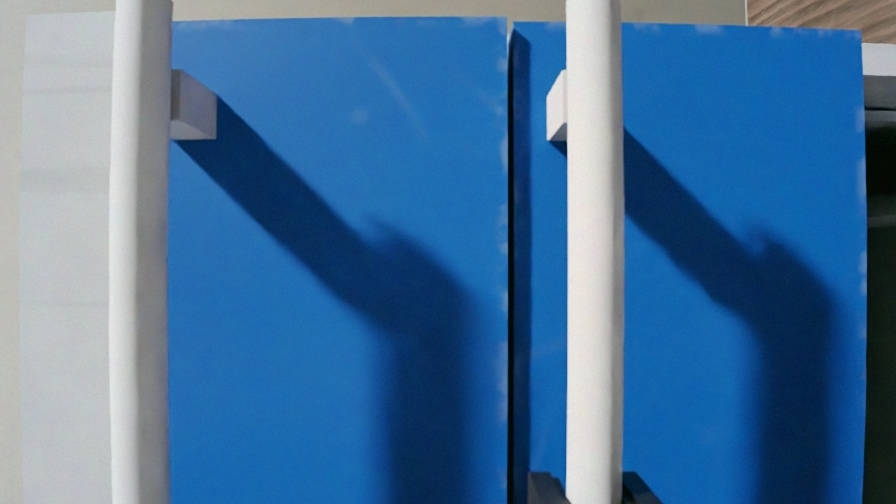

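Call:
execute_actions --actions '[{"rows": [ [-1.4970,-1.0072,-0.4256,1.5938,1.4045,-3.2823,-1,-4.6136,-1.0409,-0.1742,-1.5149,1.7195,-2.7815,-0.6], [-1.4970,-1.0072,-0.4256,1.5938,1.4045,-3.2823,-1,-4.6136,-1.0409,-0.1742,-1.5149,1.7195,-2.7815,-0.4], [-1.4970,-1.0072,-0.4256,1.5938,1.4045,-3.2823,-1,-4.6136,-1.0409,-0.1742,-1.5149,1.7195,-2.7815,-0.3], [-1.4970,-1.0072,-0.4256,1.5938,1.4045,-3.2823,-1,-4.6136,-1.0409,-0.1742,-1.5149,1.7195,-2.7815,-0.3], [-1.4970,-1.0072,-0.4256,1.5938,1.4045,-3.2823,-1,-4.6136,-1.0409,-0.1742,-1.5149,1.7195,-2.7815,-0.3], [-1.4970,-1.0072,-0.4256,1.5938,1.4045,-3.2823,-1,-4.6136,-1.0409,-0.1742,-1.5149,1.7195,-2.7815,-0.3], [-1.4970,-1.0072,-0.4256,1.5938,1.4045,-3.2823,-1,-4.6136,-1.0409,-0.1742,-1.5149,1.7195,-2.7815,-0.3], [-1.4970,-1.0072,-0.4256,1.5938,1.4045,-3.2823,-1,-4.6136,-1.0409,-0.1742,-1.5149,1.7195,-2.7815,-0.3], [-1.4970,-1.0072,-0.4256,1.5938,1.4045,-3.2823,-1,-4.6136,-1.0409,-0.1742,-1.5149,1.7195,-2.7815,-0.3], [-1.4970,-1.0072,-0.4256,1.5938,1.4045,-3.2823,-1,-4.5731,-1.0328,-0.1784,-1.4991,1.7570,-2.7746,-0.3], [-1.4970,-1.0072,-0.4256,1.5938,1.4045,-3.2823,-1,-4.5325,-1.0248,-0.1828,-1.4833,1.7946,-2.7678,-0.3], [-1.4970,-1.0072,-0.4256,1.5938,1.4045,-3.2823,-1,-4.4920,-1.0167,-0.1872,-1.4675,1.8321,-2.7611,-0.3], [-1.4970,-1.0072,-0.4256,1.5938,1.4045,-3.2823,-1,-4.4548,-1.0047,-0.1940,-1.4507,1.8658,-2.7510,-0.3], [-1.4970,-1.0072,-0.4256,1.5938,1.4045,-3.2823,-1,-4.4175,-0.9927,-0.2007,-1.4340,1.8994,-2.7408,-0.3], [-1.4970,-1.0072,-0.4256,1.5938,1.4045,-3.2823,-1,-4.3803,-0.9807,-0.2075,-1.4172,1.9331,-2.7307,-0.3]], "steps": 15}]' --pictures false

Call:
execute_actions --actions '[{"rows": [ [-1.4970,-1.0072,-0.4256,1.5938,1.4045,-3.2823,-1,-4.3303,-0.9585,-0.2195,-1.3906,1.9769,-2.7109,-0.3], [-1.4970,-1.0072,-0.4256,1.5938,1.4045,-3.2823,-1,-4.2803,-0.9362,-0.2325,-1.3640,2.0207,-2.6920,-0.3], [-1.4970,-1.0072,-0.4256,1.5938,1.4045,-3.2823,-1,-4.2364,-0.9107,-0.2480,-1.3363,2.0575,-2.6706,-0.3], [-1.4970,-1.0072,-0.4256,1.5938,1.4045,-3.2823,-1,-4.1925,-0.8852,-0.2635,-1.3086,2.0943,-2.6491,-0.3], [-1.5007,-1.0074,-0.4255,1.5933,1.4081,-3.2821,-1,-4.1545,-0.8578,-0.2812,-1.2807,2.1246,-2.6263,-0.3], [-1.5043,-1.0077,-0.4254,1.5928,1.4117,-3.2819,-1,-4.1164,-0.8303,-0.2988,-1.2528,2.1548,-2.6035,-0.3], [-1.5080,-1.0079,-0.4252,1.5923,1.4153,-3.2818,-1,-4.0833,-0.8019,-0.3176,-1.2250,2.1797,-2.5801,-0.3], [-1.5116,-1.0082,-0.4251,1.5918,1.4189,-3.2816,-1,-4.0502,-0.7734,-0.3363,-1.1971,2.2045,-2.5567,-0.3], [-1.5152,-1.0085,-0.4250,1.5913,1.4225,-3.2814,-1,-4.0217,-0.7443,-0.3567,-1.1705,2.2245,-2.5341,-0.3], [-1.5189,-1.0087,-0.4248,1.5908,1.4261,-3.2813,-1,-3.9931,-0.7152,-0.3770,-1.1439,2.2445,-2.5115,-0.3], [-1.5232,-1.0091,-0.4245,1.5903,1.4304,-3.2813,-1,-3.9680,-0.6863,-0.3977,-1.1180,2.2608,-2.4893,-0.3], [-1.5269,-1.0094,-0.4243,1.5898,1.4340,-3.2812,-1,-3.9429,-0.6573,-0.4184,-1.0920,2.2771,-2.4670,-0.3], [-1.5305,-1.0097,-0.4241,1.5893,1.4376,-3.2811,-1,-3.9111,-0.6122,-0.4537,-1.0561,2.2960,-2.4366,-0.3], [-1.5342,-1.0100,-0.4239,1.5888,1.4413,-3.2810,-1,-3.8794,-0.5670,-0.4890,-1.0203,2.3150,-2.4063,-0.3], [-1.5378,-1.0102,-0.4237,1.5883,1.4449,-3.2809,-1,-3.8476,-0.5219,-0.5243,-0.9844,2.3339,-2.3759,-0.3]], "steps": 15}]' --pictures false

Call:
execute_actions --actions '[{"rows": [ [-1.5378,-1.0102,-0.4237,1.5883,1.4449,-3.2809,-1,-3.8476,-0.5219,-0.5243,-0.9844,2.3339,-2.3759,-0.3]], "steps": 6}]' --pictures false

Scene clock: 450.37 s of 6600.00 s.
left_arm: end_effector_position=(+0.2325, +0.0593, +0.4833) grip_measured=-0.74 end_effector_quat_wxyz=(+0.500, +0.500, +0.500, +0.500) end_effector_velocity=(-0.000, -0.000, -0.000) end_effector_angular_velocity=(+0.000, +0.000, -0.001) | right_arm: end_effector_position=(+0.2221, -0.0794, +0.3833) grip_measured=-0.32 end_effector_quat_wxyz=(+0.500, -0.500, +0.501, -0.499) end_effector_velocity=(-0.134, +0.008, -0.003) end_effector_angular_velocity=(+0.003, +0.015, +0.020)
Joint positions: left_arm=[-1.497 -1.007 -0.426  1.594  1.404 -3.282  0.011] | right_arm=[-4.514 -1.019 -0.186 -1.475  1.812 -2.763  0.03 ]
Joint velocities: left_arm=[-0.     0.     0.     0.    -0.001 -0.     0.   ] | right_arm=[ 0.942  0.244 -0.136  0.391  0.841  0.202  0.001]
Joint torques (N m, as the arm reports them, + toward a larger angle): left_arm=[ -0.6   -0.84 -23.26   1.7    0.39  -0.27] | right_arm=[ -0.57   1.63 -16.66  -1.01   0.73  -0.07]
Motor temperatures (°C, as the motors report them): left_arm=[32 34 44 35 35 36] | right_arm=[35 35 42 33 41 32]
Steps of this call (steps 1 to 15: the robot went on to your last target; steps 16 to 90: nothing new was sent; then 13.87 s passed at rest; steps 91 to 105: all 15 steps of this action). Readings (joint positions):
91: left_arm=[-1.497 -1.007 -0.426 1.594 1.404 -3.282] | right_arm=[-4.614 -1.041 -0.174 -1.515 1.719 -2.782]
92: left_arm=[-1.497 -1.007 -0.426 1.594 1.404 -3.282] | right_arm=[-4.614 -1.041 -0.174 -1.515 1.719 -2.781]
94: left_arm=[-1.497 -1.007 -0.426 1.594 1.404 -3.282] | right_arm=[-4.614 -1.041 -0.175 -1.516 1.719 -2.781]
98: left_arm=[-1.497 -1.007 -0.426 1.594 1.404 -3.282] | right_arm=[-4.614 -1.041 -0.175 -1.515 1.719 -2.781]
105: the state above

Scene clock: 450.87 s of 6600.00 s.
left_arm: end_effector_position=(+0.2286, +0.0593, +0.4833) grip_measured=-0.74 end_effector_quat_wxyz=(+0.500, +0.500, +0.500, +0.500) end_effector_velocity=(-0.016, -0.001, +0.000) end_effector_angular_velocity=(-0.005, -0.001, -0.002) | right_arm: end_effector_position=(+0.1098, -0.0783, +0.3828) grip_measured=-0.32 end_effector_quat_wxyz=(+0.499, -0.501, +0.501, -0.499) end_effector_velocity=(-0.288, +0.003, +0.004) end_effector_angular_velocity=(-0.001, +0.006, -0.010)
Joint positions: left_arm=[-1.526 -1.009 -0.424  1.59   1.433 -3.281  0.011] | right_arm=[-3.967 -0.676 -0.407 -1.112  2.259 -2.484  0.03 ]
Joint velocities: left_arm=[-0.113 -0.011  0.005 -0.016  0.109  0.003  0.   ] | right_arm=[ 0.843  1.018 -0.757  0.873  0.556  0.739 -0.   ]
Joint torques (N m, as the arm reports them, + toward a larger angle): left_arm=[ -2.66  -1.06 -22.83   1.61  -0.06  -0.3 ] | right_arm=[ -2.04  -0.93 -15.67  -0.82   0.7   -0.5 ]
Motor temperatures (°C, as the motors report them): left_arm=[32 34 44 35 35 36] | right_arm=[35 35 42 33 41 32]
Steps of this call (steps 1 to 15: all 15 steps of this action). Readings (joint positions):
1: left_arm=[-1.497 -1.007 -0.426 1.594 1.404 -3.282] | right_arm=[-4.482 -1.010 -0.191 -1.461 1.841 -2.755]
2: left_arm=[-1.497 -1.007 -0.426 1.594 1.405 -3.282] | right_arm=[-4.447 -1.000 -0.197 -1.446 1.872 -2.746]
4: left_arm=[-1.497 -1.007 -0.426 1.594 1.405 -3.282] | right_arm=[-4.369 -0.971 -0.213 -1.408 1.941 -2.721]
8: left_arm=[-1.501 -1.007 -0.426 1.593 1.410 -3.282] | right_arm=[-4.202 -0.883 -0.266 -1.309 2.083 -2.647]
15: the state above

Scene clock: 451.07 s of 6600.00 s.
left_arm: end_effector_position=(+0.2270, +0.0592, +0.4832) grip_measured=-0.74 end_effector_quat_wxyz=(+0.500, +0.500, +0.500, +0.500) end_effector_velocity=(-0.002, -0.000, -0.000) end_effector_angular_velocity=(-0.000, -0.000, -0.001) | right_arm: end_effector_position=(+0.0676, -0.0788, +0.3830) grip_measured=-0.32 end_effector_quat_wxyz=(+0.500, -0.501, +0.499, -0.500) end_effector_velocity=(-0.047, -0.010, +0.001) end_effector_angular_velocity=(+0.008, -0.014, -0.016)
Joint positions: left_arm=[-1.537 -1.01  -0.424  1.588  1.444 -3.281  0.011] | right_arm=[-3.856 -0.531 -0.516 -0.994  2.328 -2.384  0.03 ]
Joint velocities: left_arm=[-0.011 -0.001  0.001 -0.001  0.01   0.     0.   ] | right_arm=[ 0.122  0.156 -0.122  0.144  0.092  0.127 -0.   ]
Joint torques (N m, as the arm reports them, + toward a larger angle): left_arm=[ -2.46  -0.48 -22.93   1.43  -0.04  -0.33] | right_arm=[ -4.8   -8.38 -13.17  -1.49   1.24  -0.69]
Motor temperatures (°C, as the motors report them): left_arm=[32 34 44 35 35 36] | right_arm=[35 35 42 33 41 32]
Steps of this call (steps 1 to 6: all 6 steps of this action). Readings (joint positions):
1: left_arm=[-1.529 -1.010 -0.424 1.589 1.437 -3.281] | right_arm=[-3.938 -0.641 -0.433 -1.082 2.277 -2.459]
2: left_arm=[-1.532 -1.010 -0.424 1.589 1.440 -3.281] | right_arm=[-3.912 -0.606 -0.460 -1.054 2.294 -2.435]
4: left_arm=[-1.536 -1.010 -0.424 1.589 1.443 -3.281] | right_arm=[-3.872 -0.553 -0.500 -1.012 2.318 -2.399]
6: the state above

Call:
execute_actions --actions '[{"rows": [ [-1.5524,-1.0112,-0.4232,1.5864,1.4593,-3.2802,-1,-3.8476,-0.5219,-0.5243,-0.9844,2.3339,-2.3759,-0.3], [-1.5669,-1.0122,-0.4227,1.5844,1.4738,-3.2795,-1,-3.8476,-0.5219,-0.5243,-0.9844,2.3339,-2.3759,-0.3], [-1.5815,-1.0131,-0.4222,1.5824,1.4882,-3.2788,-1,-3.8476,-0.5219,-0.5243,-0.9844,2.3339,-2.3759,-0.3], [-1.6106,-1.0149,-0.4213,1.5784,1.5171,-3.2776,-1,-3.8476,-0.5219,-0.5243,-0.9844,2.3339,-2.3759,-0.3], [-1.6398,-1.0164,-0.4205,1.5745,1.5460,-3.2765,-1,-3.8476,-0.5219,-0.5243,-0.9844,2.3339,-2.3759,-0.3], [-1.6689,-1.0174,-0.4198,1.5705,1.5748,-3.2756,-1,-3.8476,-0.5219,-0.5243,-0.9844,2.3339,-2.3759,-0.3], [-1.6980,-1.0180,-0.4194,1.5665,1.6037,-3.2750,-1,-3.8476,-0.5219,-0.5243,-0.9844,2.3339,-2.3759,-0.3], [-1.7230,-1.0173,-0.4199,1.5627,1.6284,-3.2757,-1,-3.8476,-0.5219,-0.5243,-0.9844,2.3339,-2.3759,-0.3], [-1.7480,-1.0162,-0.4206,1.5589,1.6531,-3.2766,-1,-3.8476,-0.5219,-0.5243,-0.9844,2.3339,-2.3759,-0.3], [-1.7729,-1.0145,-0.4216,1.5551,1.6778,-3.2777,-1,-3.8476,-0.5219,-0.5243,-0.9844,2.3339,-2.3759,-0.3], [-1.7979,-1.0124,-0.4227,1.5513,1.7025,-3.2792,-1,-3.8476,-0.5219,-0.5243,-0.9844,2.3339,-2.3759,-0.3], [-1.8229,-1.0099,-0.4240,1.5475,1.7272,-3.2809,-1,-3.8476,-0.5219,-0.5243,-0.9844,2.3339,-2.3759,-0.3], [-1.8479,-1.0067,-0.4256,1.5437,1.7519,-3.2829,-1,-3.8476,-0.5219,-0.5243,-0.9844,2.3339,-2.3759,-0.3], [-1.8729,-1.0032,-0.4274,1.5400,1.7766,-3.2852,-1,-3.8476,-0.5219,-0.5243,-0.9844,2.3339,-2.3759,-0.3], [-1.8978,-0.9994,-0.4294,1.5362,1.8013,-3.2878,-1,-3.8476,-0.5219,-0.5243,-0.9844,2.3339,-2.3759,-0.3]], "steps": 15}]' --pictures false

Call:
execute_actions --actions '[{"rows": [ [-1.9228,-0.9951,-0.4316,1.5325,1.8260,-3.2905,-1,-3.8476,-0.5219,-0.5243,-0.9844,2.3339,-2.3759,-0.3], [-1.9478,-0.9905,-0.4340,1.5287,1.8507,-3.2935,-1,-3.8476,-0.5219,-0.5243,-0.9844,2.3339,-2.3759,-0.3], [-1.9693,-0.9853,-0.4371,1.5243,1.8718,-3.2970,-1,-3.8476,-0.5219,-0.5243,-0.9844,2.3339,-2.3759,-0.3], [-1.9908,-0.9800,-0.4402,1.5199,1.8929,-3.3006,-1,-3.8476,-0.5219,-0.5243,-0.9844,2.3339,-2.3759,-0.3], [-2.0123,-0.9748,-0.4432,1.5155,1.9141,-3.3041,-1,-3.8476,-0.5219,-0.5243,-0.9844,2.3339,-2.3759,-0.3], [-2.0338,-0.9695,-0.4463,1.5111,1.9352,-3.3077,-1,-3.8476,-0.5219,-0.5243,-0.9844,2.3339,-2.3759,-0.3], [-2.0553,-0.9643,-0.4494,1.5067,1.9563,-3.3112,-1,-3.8476,-0.5219,-0.5243,-0.9844,2.3339,-2.3759,-0.3], [-2.0749,-0.9576,-0.4533,1.5015,1.9754,-3.3159,-1,-3.8476,-0.5219,-0.5243,-0.9844,2.3339,-2.3759,-0.3], [-2.0945,-0.9508,-0.4572,1.4963,1.9944,-3.3207,-1,-3.8476,-0.5219,-0.5243,-0.9844,2.3339,-2.3759,-0.3], [-2.1142,-0.9441,-0.4612,1.4911,2.0135,-3.3254,-1,-3.8476,-0.5219,-0.5243,-0.9844,2.3339,-2.3759,-0.3], [-2.1338,-0.9373,-0.4651,1.4859,2.0325,-3.3302,-1,-3.8476,-0.5219,-0.5243,-0.9844,2.3339,-2.3759,-0.3], [-2.1534,-0.9306,-0.4690,1.4807,2.0516,-3.3349,-1,-3.8476,-0.5219,-0.5243,-0.9844,2.3339,-2.3759,-0.3], [-2.1710,-0.9227,-0.4738,1.4748,2.0685,-3.3405,-1,-3.8476,-0.5219,-0.5243,-0.9844,2.3339,-2.3759,-0.3], [-2.1886,-0.9149,-0.4786,1.4689,2.0855,-3.3462,-1,-3.8476,-0.5219,-0.5243,-0.9844,2.3339,-2.3759,-0.3], [-2.2063,-0.9070,-0.4833,1.4629,2.1024,-3.3518,-1,-3.8476,-0.5219,-0.5243,-0.9844,2.3339,-2.3759,-0.3]], "steps": 15}]' --pictures false

Call:
execute_actions --actions '[{"rows": [ [-2.2239,-0.8992,-0.4881,1.4570,2.1194,-3.3575,-1,-3.8476,-0.5219,-0.5243,-0.9844,2.3339,-2.3759,-0.3], [-2.2415,-0.8913,-0.4929,1.4511,2.1363,-3.3631,-1,-3.8476,-0.5219,-0.5243,-0.9844,2.3339,-2.3759,-0.3], [-2.2545,-0.8840,-0.4975,1.4455,2.1486,-3.3684,-1,-3.8476,-0.5219,-0.5243,-0.9844,2.3339,-2.3759,-0.3], [-2.2675,-0.8767,-0.5022,1.4400,2.1608,-3.3737,-1,-3.8476,-0.5219,-0.5243,-0.9844,2.3339,-2.3759,-0.3], [-2.2805,-0.8694,-0.5068,1.4344,2.1731,-3.3791,-1,-3.8476,-0.5219,-0.5243,-0.9844,2.3339,-2.3759,-0.3], [-2.2935,-0.8620,-0.5114,1.4288,2.1854,-3.3844,-1,-3.8476,-0.5219,-0.5243,-0.9844,2.3339,-2.3759,-0.3], [-2.3065,-0.8547,-0.5161,1.4233,2.1976,-3.3897,-1,-3.8476,-0.5219,-0.5243,-0.9844,2.3339,-2.3759,-0.3], [-2.3195,-0.8474,-0.5207,1.4177,2.2099,-3.3950,-1,-3.8476,-0.5219,-0.5243,-0.9844,2.3339,-2.3759,-0.3]], "steps": 15}]' --pictures false

Scene clock: 469.67 s of 6600.00 s.
left_arm: end_effector_position=(+0.1902, +0.0591, +0.4830) grip_measured=-0.74 end_effector_quat_wxyz=(+0.500, +0.500, +0.500, +0.499) end_effector_velocity=(-0.104, -0.001, -0.001) end_effector_angular_velocity=(+0.002, +0.003, -0.002) | right_arm: end_effector_position=(+0.0646, -0.0795, +0.3832) grip_measured=-0.32 end_effector_quat_wxyz=(+0.500, -0.500, +0.500, -0.500) end_effector_velocity=(+0.000, -0.000, +0.000) end_effector_angular_velocity=(+0.001, -0.001, -0.001)
Joint positions: left_arm=[-1.805 -1.01  -0.424  1.551  1.708 -3.28   0.011] | right_arm=[-3.848 -0.522 -0.524 -0.984  2.334 -2.376  0.03 ]
Joint velocities: left_arm=[-0.748  0.074 -0.039 -0.111  0.739 -0.049  0.   ] | right_arm=[-0.     0.    -0.    -0.     0.002  0.     0.   ]
Joint torques (N m, as the arm reports them, + toward a larger angle): left_arm=[ -3.29   1.41 -21.14   1.39  -0.38  -0.33] | right_arm=[ -2.13  -5.84 -14.29  -1.01   1.11  -0.28]
Motor temperatures (°C, as the motors report them): left_arm=[32 34 44 35 35 36] | right_arm=[35 35 41 33 41 32]
Steps of this call (steps 1 to 15: the robot went on to your last target; steps 16 to 90: nothing new was sent; then 15.10 s passed at rest; steps 91 to 105: all 15 steps of this action). Readings (joint positions):
91: left_arm=[-1.538 -1.010 -0.424 1.588 1.445 -3.281] | right_arm=[-3.848 -0.522 -0.524 -0.984 2.334 -2.376]
92: left_arm=[-1.541 -1.010 -0.424 1.588 1.448 -3.281] | right_arm=[-3.848 -0.522 -0.524 -0.984 2.334 -2.376]
94: left_arm=[-1.556 -1.011 -0.423 1.586 1.463 -3.280] | right_arm=[-3.848 -0.522 -0.524 -0.984 2.334 -2.376]
98: left_arm=[-1.628 -1.015 -0.421 1.576 1.535 -3.277] | right_arm=[-3.848 -0.522 -0.524 -0.984 2.334 -2.376]
105: the state above

Scene clock: 470.17 s of 6600.00 s.
left_arm: end_effector_position=(+0.1390, +0.0592, +0.4830) grip_measured=-0.74 end_effector_quat_wxyz=(+0.500, +0.500, +0.500, +0.500) end_effector_velocity=(-0.100, -0.001, +0.000) end_effector_angular_velocity=(-0.000, +0.002, -0.001) | right_arm: end_effector_position=(+0.0646, -0.0795, +0.3832) grip_measured=-0.32 end_effector_quat_wxyz=(+0.500, -0.500, +0.500, -0.500) end_effector_velocity=(-0.000, +0.000, +0.000) end_effector_angular_velocity=(+0.000, +0.001, +0.000)
Joint positions: left_arm=[-2.14  -0.934 -0.467  1.483  2.038 -3.333  0.011] | right_arm=[-3.848 -0.522 -0.524 -0.984  2.334 -2.376  0.03 ]
Joint velocities: left_arm=[-0.568  0.218 -0.13  -0.167  0.548 -0.154 -0.   ] | right_arm=[ 0.     0.    -0.002  0.    -0.    -0.    -0.   ]
Joint torques (N m, as the arm reports them, + toward a larger angle): left_arm=[ -2.51   1.04 -20.88   1.95  -0.18  -0.44] | right_arm=[ -2.24  -5.58 -14.17  -1.17   1.17  -0.37]
Motor temperatures (°C, as the motors report them): left_arm=[32 34 44 35 35 36] | right_arm=[35 35 41 33 41 32]
Steps of this call (steps 1 to 15: all 15 steps of this action). Readings (joint positions):
1: left_arm=[-1.830 -1.008 -0.425 1.547 1.733 -3.282] | right_arm=[-3.848 -0.522 -0.524 -0.984 2.334 -2.376]
2: left_arm=[-1.855 -1.005 -0.427 1.543 1.758 -3.284] | right_arm=[-3.848 -0.522 -0.524 -0.984 2.334 -2.376]
4: left_arm=[-1.904 -0.997 -0.431 1.535 1.807 -3.289] | right_arm=[-3.848 -0.522 -0.524 -0.984 2.334 -2.376]
8: left_arm=[-1.997 -0.978 -0.441 1.518 1.898 -3.302] | right_arm=[-3.848 -0.522 -0.524 -0.984 2.334 -2.376]
15: the state above

Scene clock: 470.67 s of 6600.00 s.
left_arm: end_effector_position=(+0.1043, +0.0594, +0.4831) grip_measured=-0.74 end_effector_quat_wxyz=(+0.500, +0.500, +0.500, +0.500) end_effector_velocity=(-0.005, +0.000, +0.000) end_effector_angular_velocity=(-0.002, +0.000, +0.001) | right_arm: end_effector_position=(+0.0646, -0.0795, +0.3832) grip_measured=-0.32 end_effector_quat_wxyz=(+0.500, -0.500, +0.500, -0.500) end_effector_velocity=(-0.000, +0.000, +0.000) end_effector_angular_velocity=(+0.001, +0.001, +0.000)
Joint positions: left_arm=[-2.317 -0.848 -0.52   1.418  2.207 -3.394  0.011] | right_arm=[-3.848 -0.522 -0.524 -0.984  2.334 -2.376  0.03 ]
Joint velocities: left_arm=[-0.023  0.013 -0.01  -0.011  0.023 -0.012 -0.   ] | right_arm=[ 0.     0.    -0.001  0.    -0.     0.     0.   ]
Joint torques (N m, as the arm reports them, + toward a larger angle): left_arm=[ -1.6   -1.99 -21.5    2.41   0.86  -0.29] | right_arm=[ -2.02  -5.51 -14.28  -1.01   1.2   -0.14]
Motor temperatures (°C, as the motors report them): left_arm=[32 34 44 35 35 36] | right_arm=[35 35 41 33 41 32]
Steps of this call (steps 1 to 15: all 15 steps of this action). Readings (joint positions):
1: left_arm=[-2.159 -0.926 -0.471 1.478 2.056 -3.338] | right_arm=[-3.848 -0.522 -0.524 -0.984 2.334 -2.376]
2: left_arm=[-2.177 -0.919 -0.476 1.472 2.074 -3.343] | right_arm=[-3.848 -0.522 -0.524 -0.984 2.334 -2.376]
4: left_arm=[-2.213 -0.903 -0.485 1.460 2.108 -3.354] | right_arm=[-3.848 -0.522 -0.524 -0.984 2.334 -2.376]
8: left_arm=[-2.273 -0.873 -0.504 1.437 2.165 -3.376] | right_arm=[-3.848 -0.522 -0.524 -0.984 2.334 -2.376]
15: the state above

Call:
execute_actions --actions '[{"rows": [ [-2.3195,-0.8474,-0.5207,1.4177,2.2099,-3.3950,-0.5,-3.8476,-0.5219,-0.5243,-0.9844,2.3339,-2.3759,-0.3], [-2.3195,-0.8474,-0.5207,1.4177,2.2099,-3.3950,-0.2,-3.8476,-0.5219,-0.5243,-0.9844,2.3339,-2.3759,-0.3], [-2.3195,-0.8474,-0.5207,1.4177,2.2099,-3.3950,0.1,-3.8476,-0.5219,-0.5243,-0.9844,2.3339,-2.3759,-0.3], [-2.3195,-0.8474,-0.5207,1.4177,2.2099,-3.3950,0.1,-3.8476,-0.5219,-0.5243,-0.9844,2.3339,-2.3759,-0.3], [-2.3195,-0.8474,-0.5207,1.4177,2.2099,-3.3950,0.1,-3.8476,-0.5219,-0.5243,-0.9844,2.3339,-2.3759,-0.3], [-2.3195,-0.8474,-0.5207,1.4177,2.2099,-3.3950,0.1,-3.8476,-0.5219,-0.5243,-0.9844,2.3339,-2.3759,-0.3], [-2.3195,-0.8474,-0.5207,1.4177,2.2099,-3.3950,0.1,-3.8476,-0.5219,-0.5243,-0.9844,2.3339,-2.3759,-0.3], [-2.3195,-0.8474,-0.5207,1.4177,2.2099,-3.3950,0.1,-3.8476,-0.5219,-0.5243,-0.9844,2.3339,-2.3759,-0.3], [-2.3195,-0.8474,-0.5207,1.4177,2.2099,-3.3950,0.1,-3.8476,-0.5219,-0.5243,-0.9844,2.3339,-2.3759,-0.3], [-2.3567,-0.8186,-0.5406,1.3959,2.2438,-3.4159,0.1,-3.8476,-0.5219,-0.5243,-0.9844,2.3339,-2.3759,-0.3], [-2.3940,-0.7897,-0.5606,1.3742,2.2777,-3.4367,0.1,-3.8476,-0.5219,-0.5243,-0.9844,2.3339,-2.3759,-0.3], [-2.4312,-0.7609,-0.5805,1.3524,2.3115,-3.4576,0.1,-3.8476,-0.5219,-0.5243,-0.9844,2.3339,-2.3759,-0.3], [-2.4684,-0.7320,-0.6004,1.3306,2.3454,-3.4784,0.1,-3.8476,-0.5219,-0.5243,-0.9844,2.3339,-2.3759,-0.3]], "steps": 15}]' --pictures false

Call:
execute_actions --actions '[{"rows": [ [-2.4684,-0.7320,-0.6004,1.3306,2.3454,-3.4784,0.1,-3.8476,-0.5219,-0.5243,-0.9844,2.3339,-2.3759,-0.3]], "steps": 10}]' --pictures true

Scene clock: 475.97 s of 6600.00 s.
left_arm: end_effector_position=(+0.0808, +0.0587, +0.4834) grip_measured=+0.09 end_effector_quat_wxyz=(+0.500, +0.500, +0.501, +0.499) end_effector_velocity=(-0.202, -0.012, -0.002) end_effector_angular_velocity=(+0.035, -0.021, -0.059) | right_arm: end_effector_position=(+0.0646, -0.0795, +0.3832) grip_measured=-0.32 end_effector_quat_wxyz=(+0.500, -0.500, +0.500, -0.500) end_effector_velocity=(-0.000, +0.000, -0.000) end_effector_angular_velocity=(-0.001, +0.001, +0.001)
Joint positions: left_arm=[-2.41  -0.778 -0.569  1.365  2.292 -3.446  0.048] | right_arm=[-3.848 -0.522 -0.524 -0.984  2.334 -2.376  0.03 ]
Joint velocities: left_arm=[-0.744  0.582 -0.383 -0.418  0.619 -0.389  0.001] | right_arm=[ 0.    -0.     0.     0.    -0.001 -0.001  0.   ]
Joint torques (N m, as the arm reports them, + toward a larger angle): left_arm=[  3.15  -5.83 -19.2    2.49   0.9    0.1 ] | right_arm=[ -2.01  -5.65 -14.08  -1.07   1.18  -0.34]
Motor temperatures (°C, as the motors report them): left_arm=[32 34 44 35 35 36] | right_arm=[35 35 40 33 41 32]
Steps of this call (steps 1 to 15: the robot went on to your last target; steps 16 to 90: nothing new was sent; then 1.80 s passed at rest; steps 91 to 105: all 15 steps of this action). Readings (joint positions):
91: left_arm=[-2.320 -0.847 -0.521 1.418 2.210 -3.395] | right_arm=[-3.848 -0.522 -0.524 -0.984 2.334 -2.376]
92: left_arm=[-2.320 -0.847 -0.521 1.418 2.210 -3.395] | right_arm=[-3.848 -0.522 -0.524 -0.984 2.334 -2.376]
94: left_arm=[-2.319 -0.848 -0.523 1.419 2.212 -3.395] | right_arm=[-3.848 -0.522 -0.524 -0.984 2.334 -2.376]
98: left_arm=[-2.319 -0.848 -0.522 1.419 2.211 -3.395] | right_arm=[-3.848 -0.522 -0.524 -0.984 2.334 -2.376]
105: the state above

Scene clock: 476.30 s of 6600.00 s.
left_arm: end_effector_position=(+0.0652, +0.0596, +0.4837) grip_measured=+0.09 end_effector_quat_wxyz=(+0.500, +0.500, +0.500, +0.500) end_effector_velocity=(-0.001, +0.001, -0.000) end_effector_angular_velocity=(+0.000, -0.001, +0.003) | right_arm: end_effector_position=(+0.0646, -0.0795, +0.3832) grip_measured=-0.32 end_effector_quat_wxyz=(+0.500, -0.500, +0.500, -0.500) end_effector_velocity=(+0.000, -0.000, +0.000) end_effector_angular_velocity=(-0.000, -0.001, -0.001)
Joint positions: left_arm=[-2.467 -0.733 -0.6    1.331  2.345 -3.478  0.048] | right_arm=[-3.848 -0.522 -0.524 -0.984  2.334 -2.376  0.03 ]
Joint velocities: left_arm=[-0.004  0.004 -0.002 -0.004  0.007 -0.003  0.   ] | right_arm=[-0.    -0.     0.001 -0.     0.001 -0.     0.   ]
Joint torques (N m, as the arm reports them, + toward a larger angle): left_arm=[ -0.92  -3.81 -20.26   2.19   1.01  -0.07] | right_arm=[ -2.07  -5.24 -14.16  -1.     1.19  -0.33]
Motor temperatures (°C, as the motors report them): left_arm=[32 34 44 35 35 36] | right_arm=[35 35 40 33 41 32]
Steps of this call (steps 1 to 10: all 10 steps of this action). Readings (joint positions):
1: left_arm=[-2.432 -0.760 -0.581 1.353 2.311 -3.457] | right_arm=[-3.848 -0.522 -0.524 -0.984 2.334 -2.376]
2: left_arm=[-2.448 -0.748 -0.589 1.344 2.324 -3.465] | right_arm=[-3.848 -0.522 -0.524 -0.984 2.334 -2.376]
4: left_arm=[-2.462 -0.737 -0.596 1.335 2.337 -3.474] | right_arm=[-3.848 -0.522 -0.524 -0.984 2.334 -2.376]
8: left_arm=[-2.467 -0.733 -0.600 1.331 2.344 -3.478] | right_arm=[-3.848 -0.522 -0.524 -0.984 2.334 -2.376]
10: the state above
camera_calibration (this result's frames):
cam_left_wrist: T_world_to_cam=[[0.00577011, 0.000365066, 0.999983, -0.452979], [-0.0125364, -0.999921, 0.000437382, 0.122108], [0.999905, -0.0125387, -0.00576508, 0.0701844], [0, 0, 0, 1]] pos_world=[-0.0660332, 0.123144, 0.453322]
cam_right_wrist: T_world_to_cam=[[-0.0127087, -0.00896097, -0.999879, 0.41492], [0.00451154, 0.999949, -0.00901894, 0.148413], [0.999909, -0.00462562, -0.0126677, 0.0726621], [0, 0, 0, 1]] pos_world=[-0.068052, -0.144351, 0.417129]

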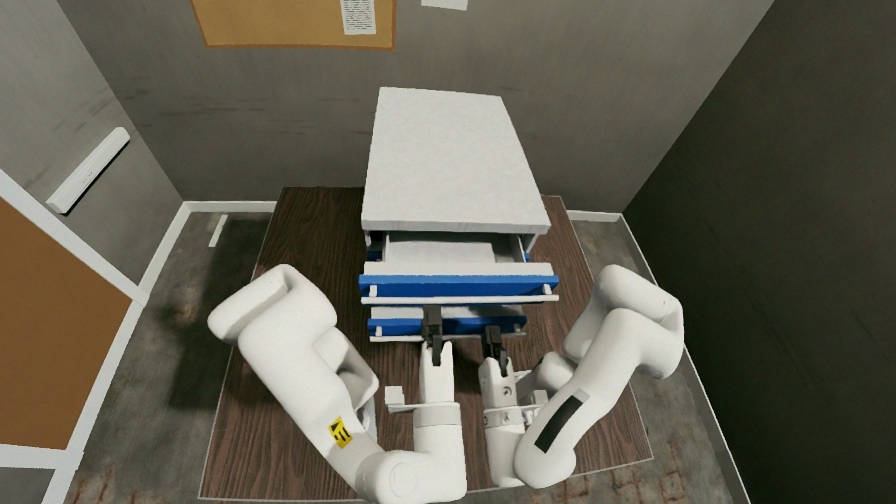

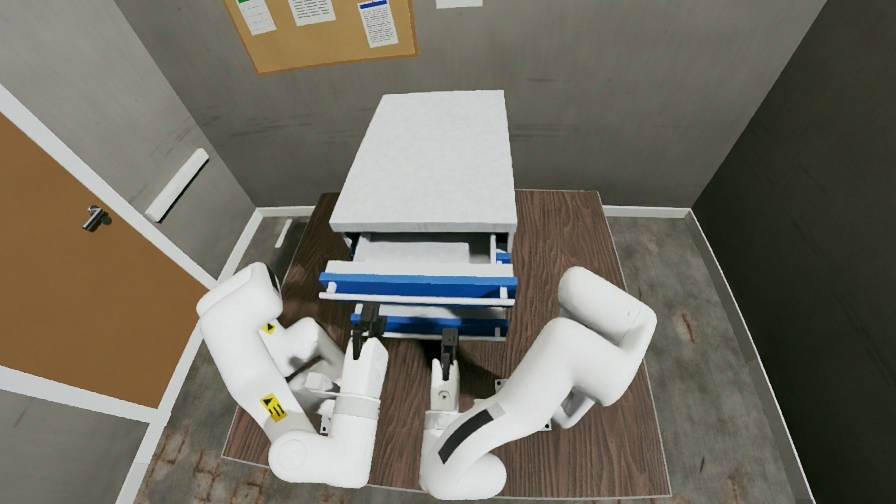

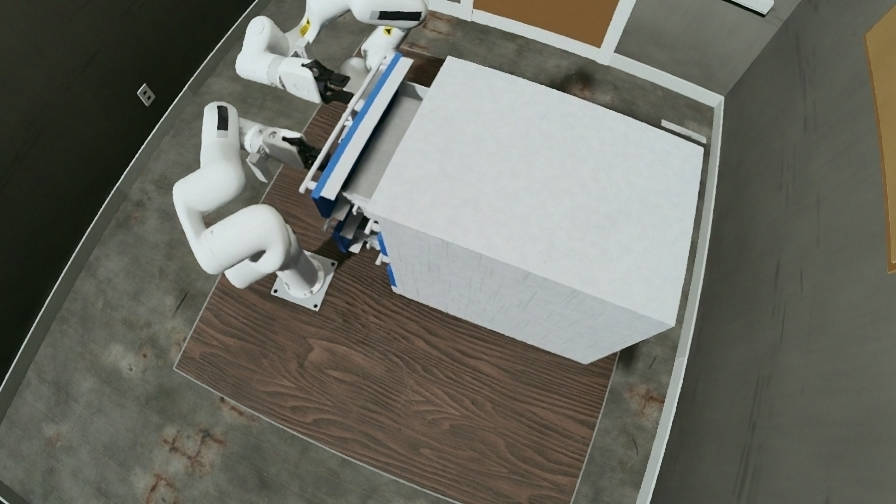

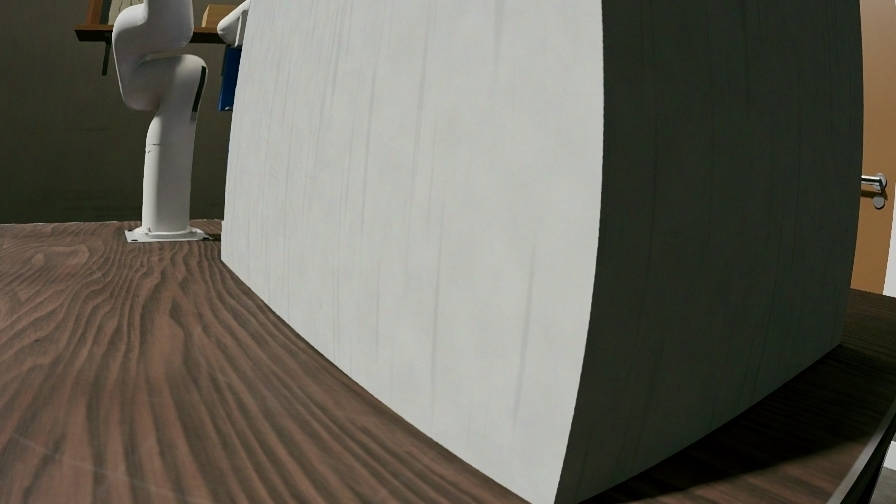

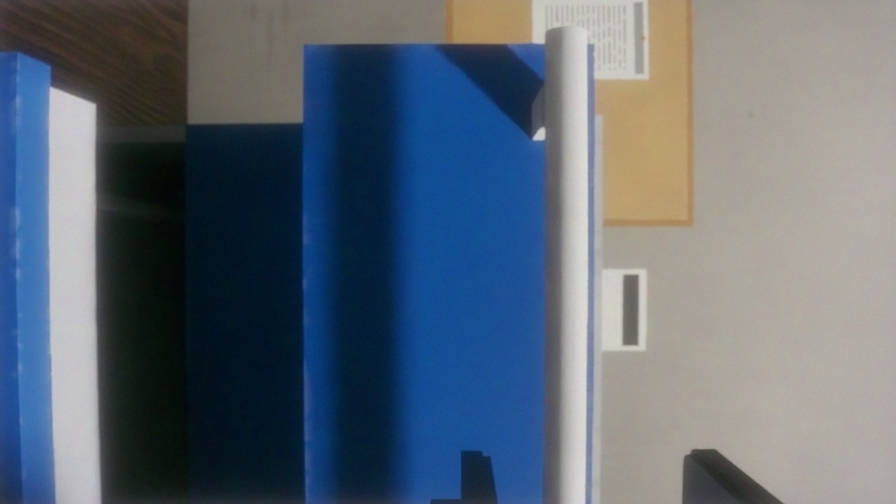

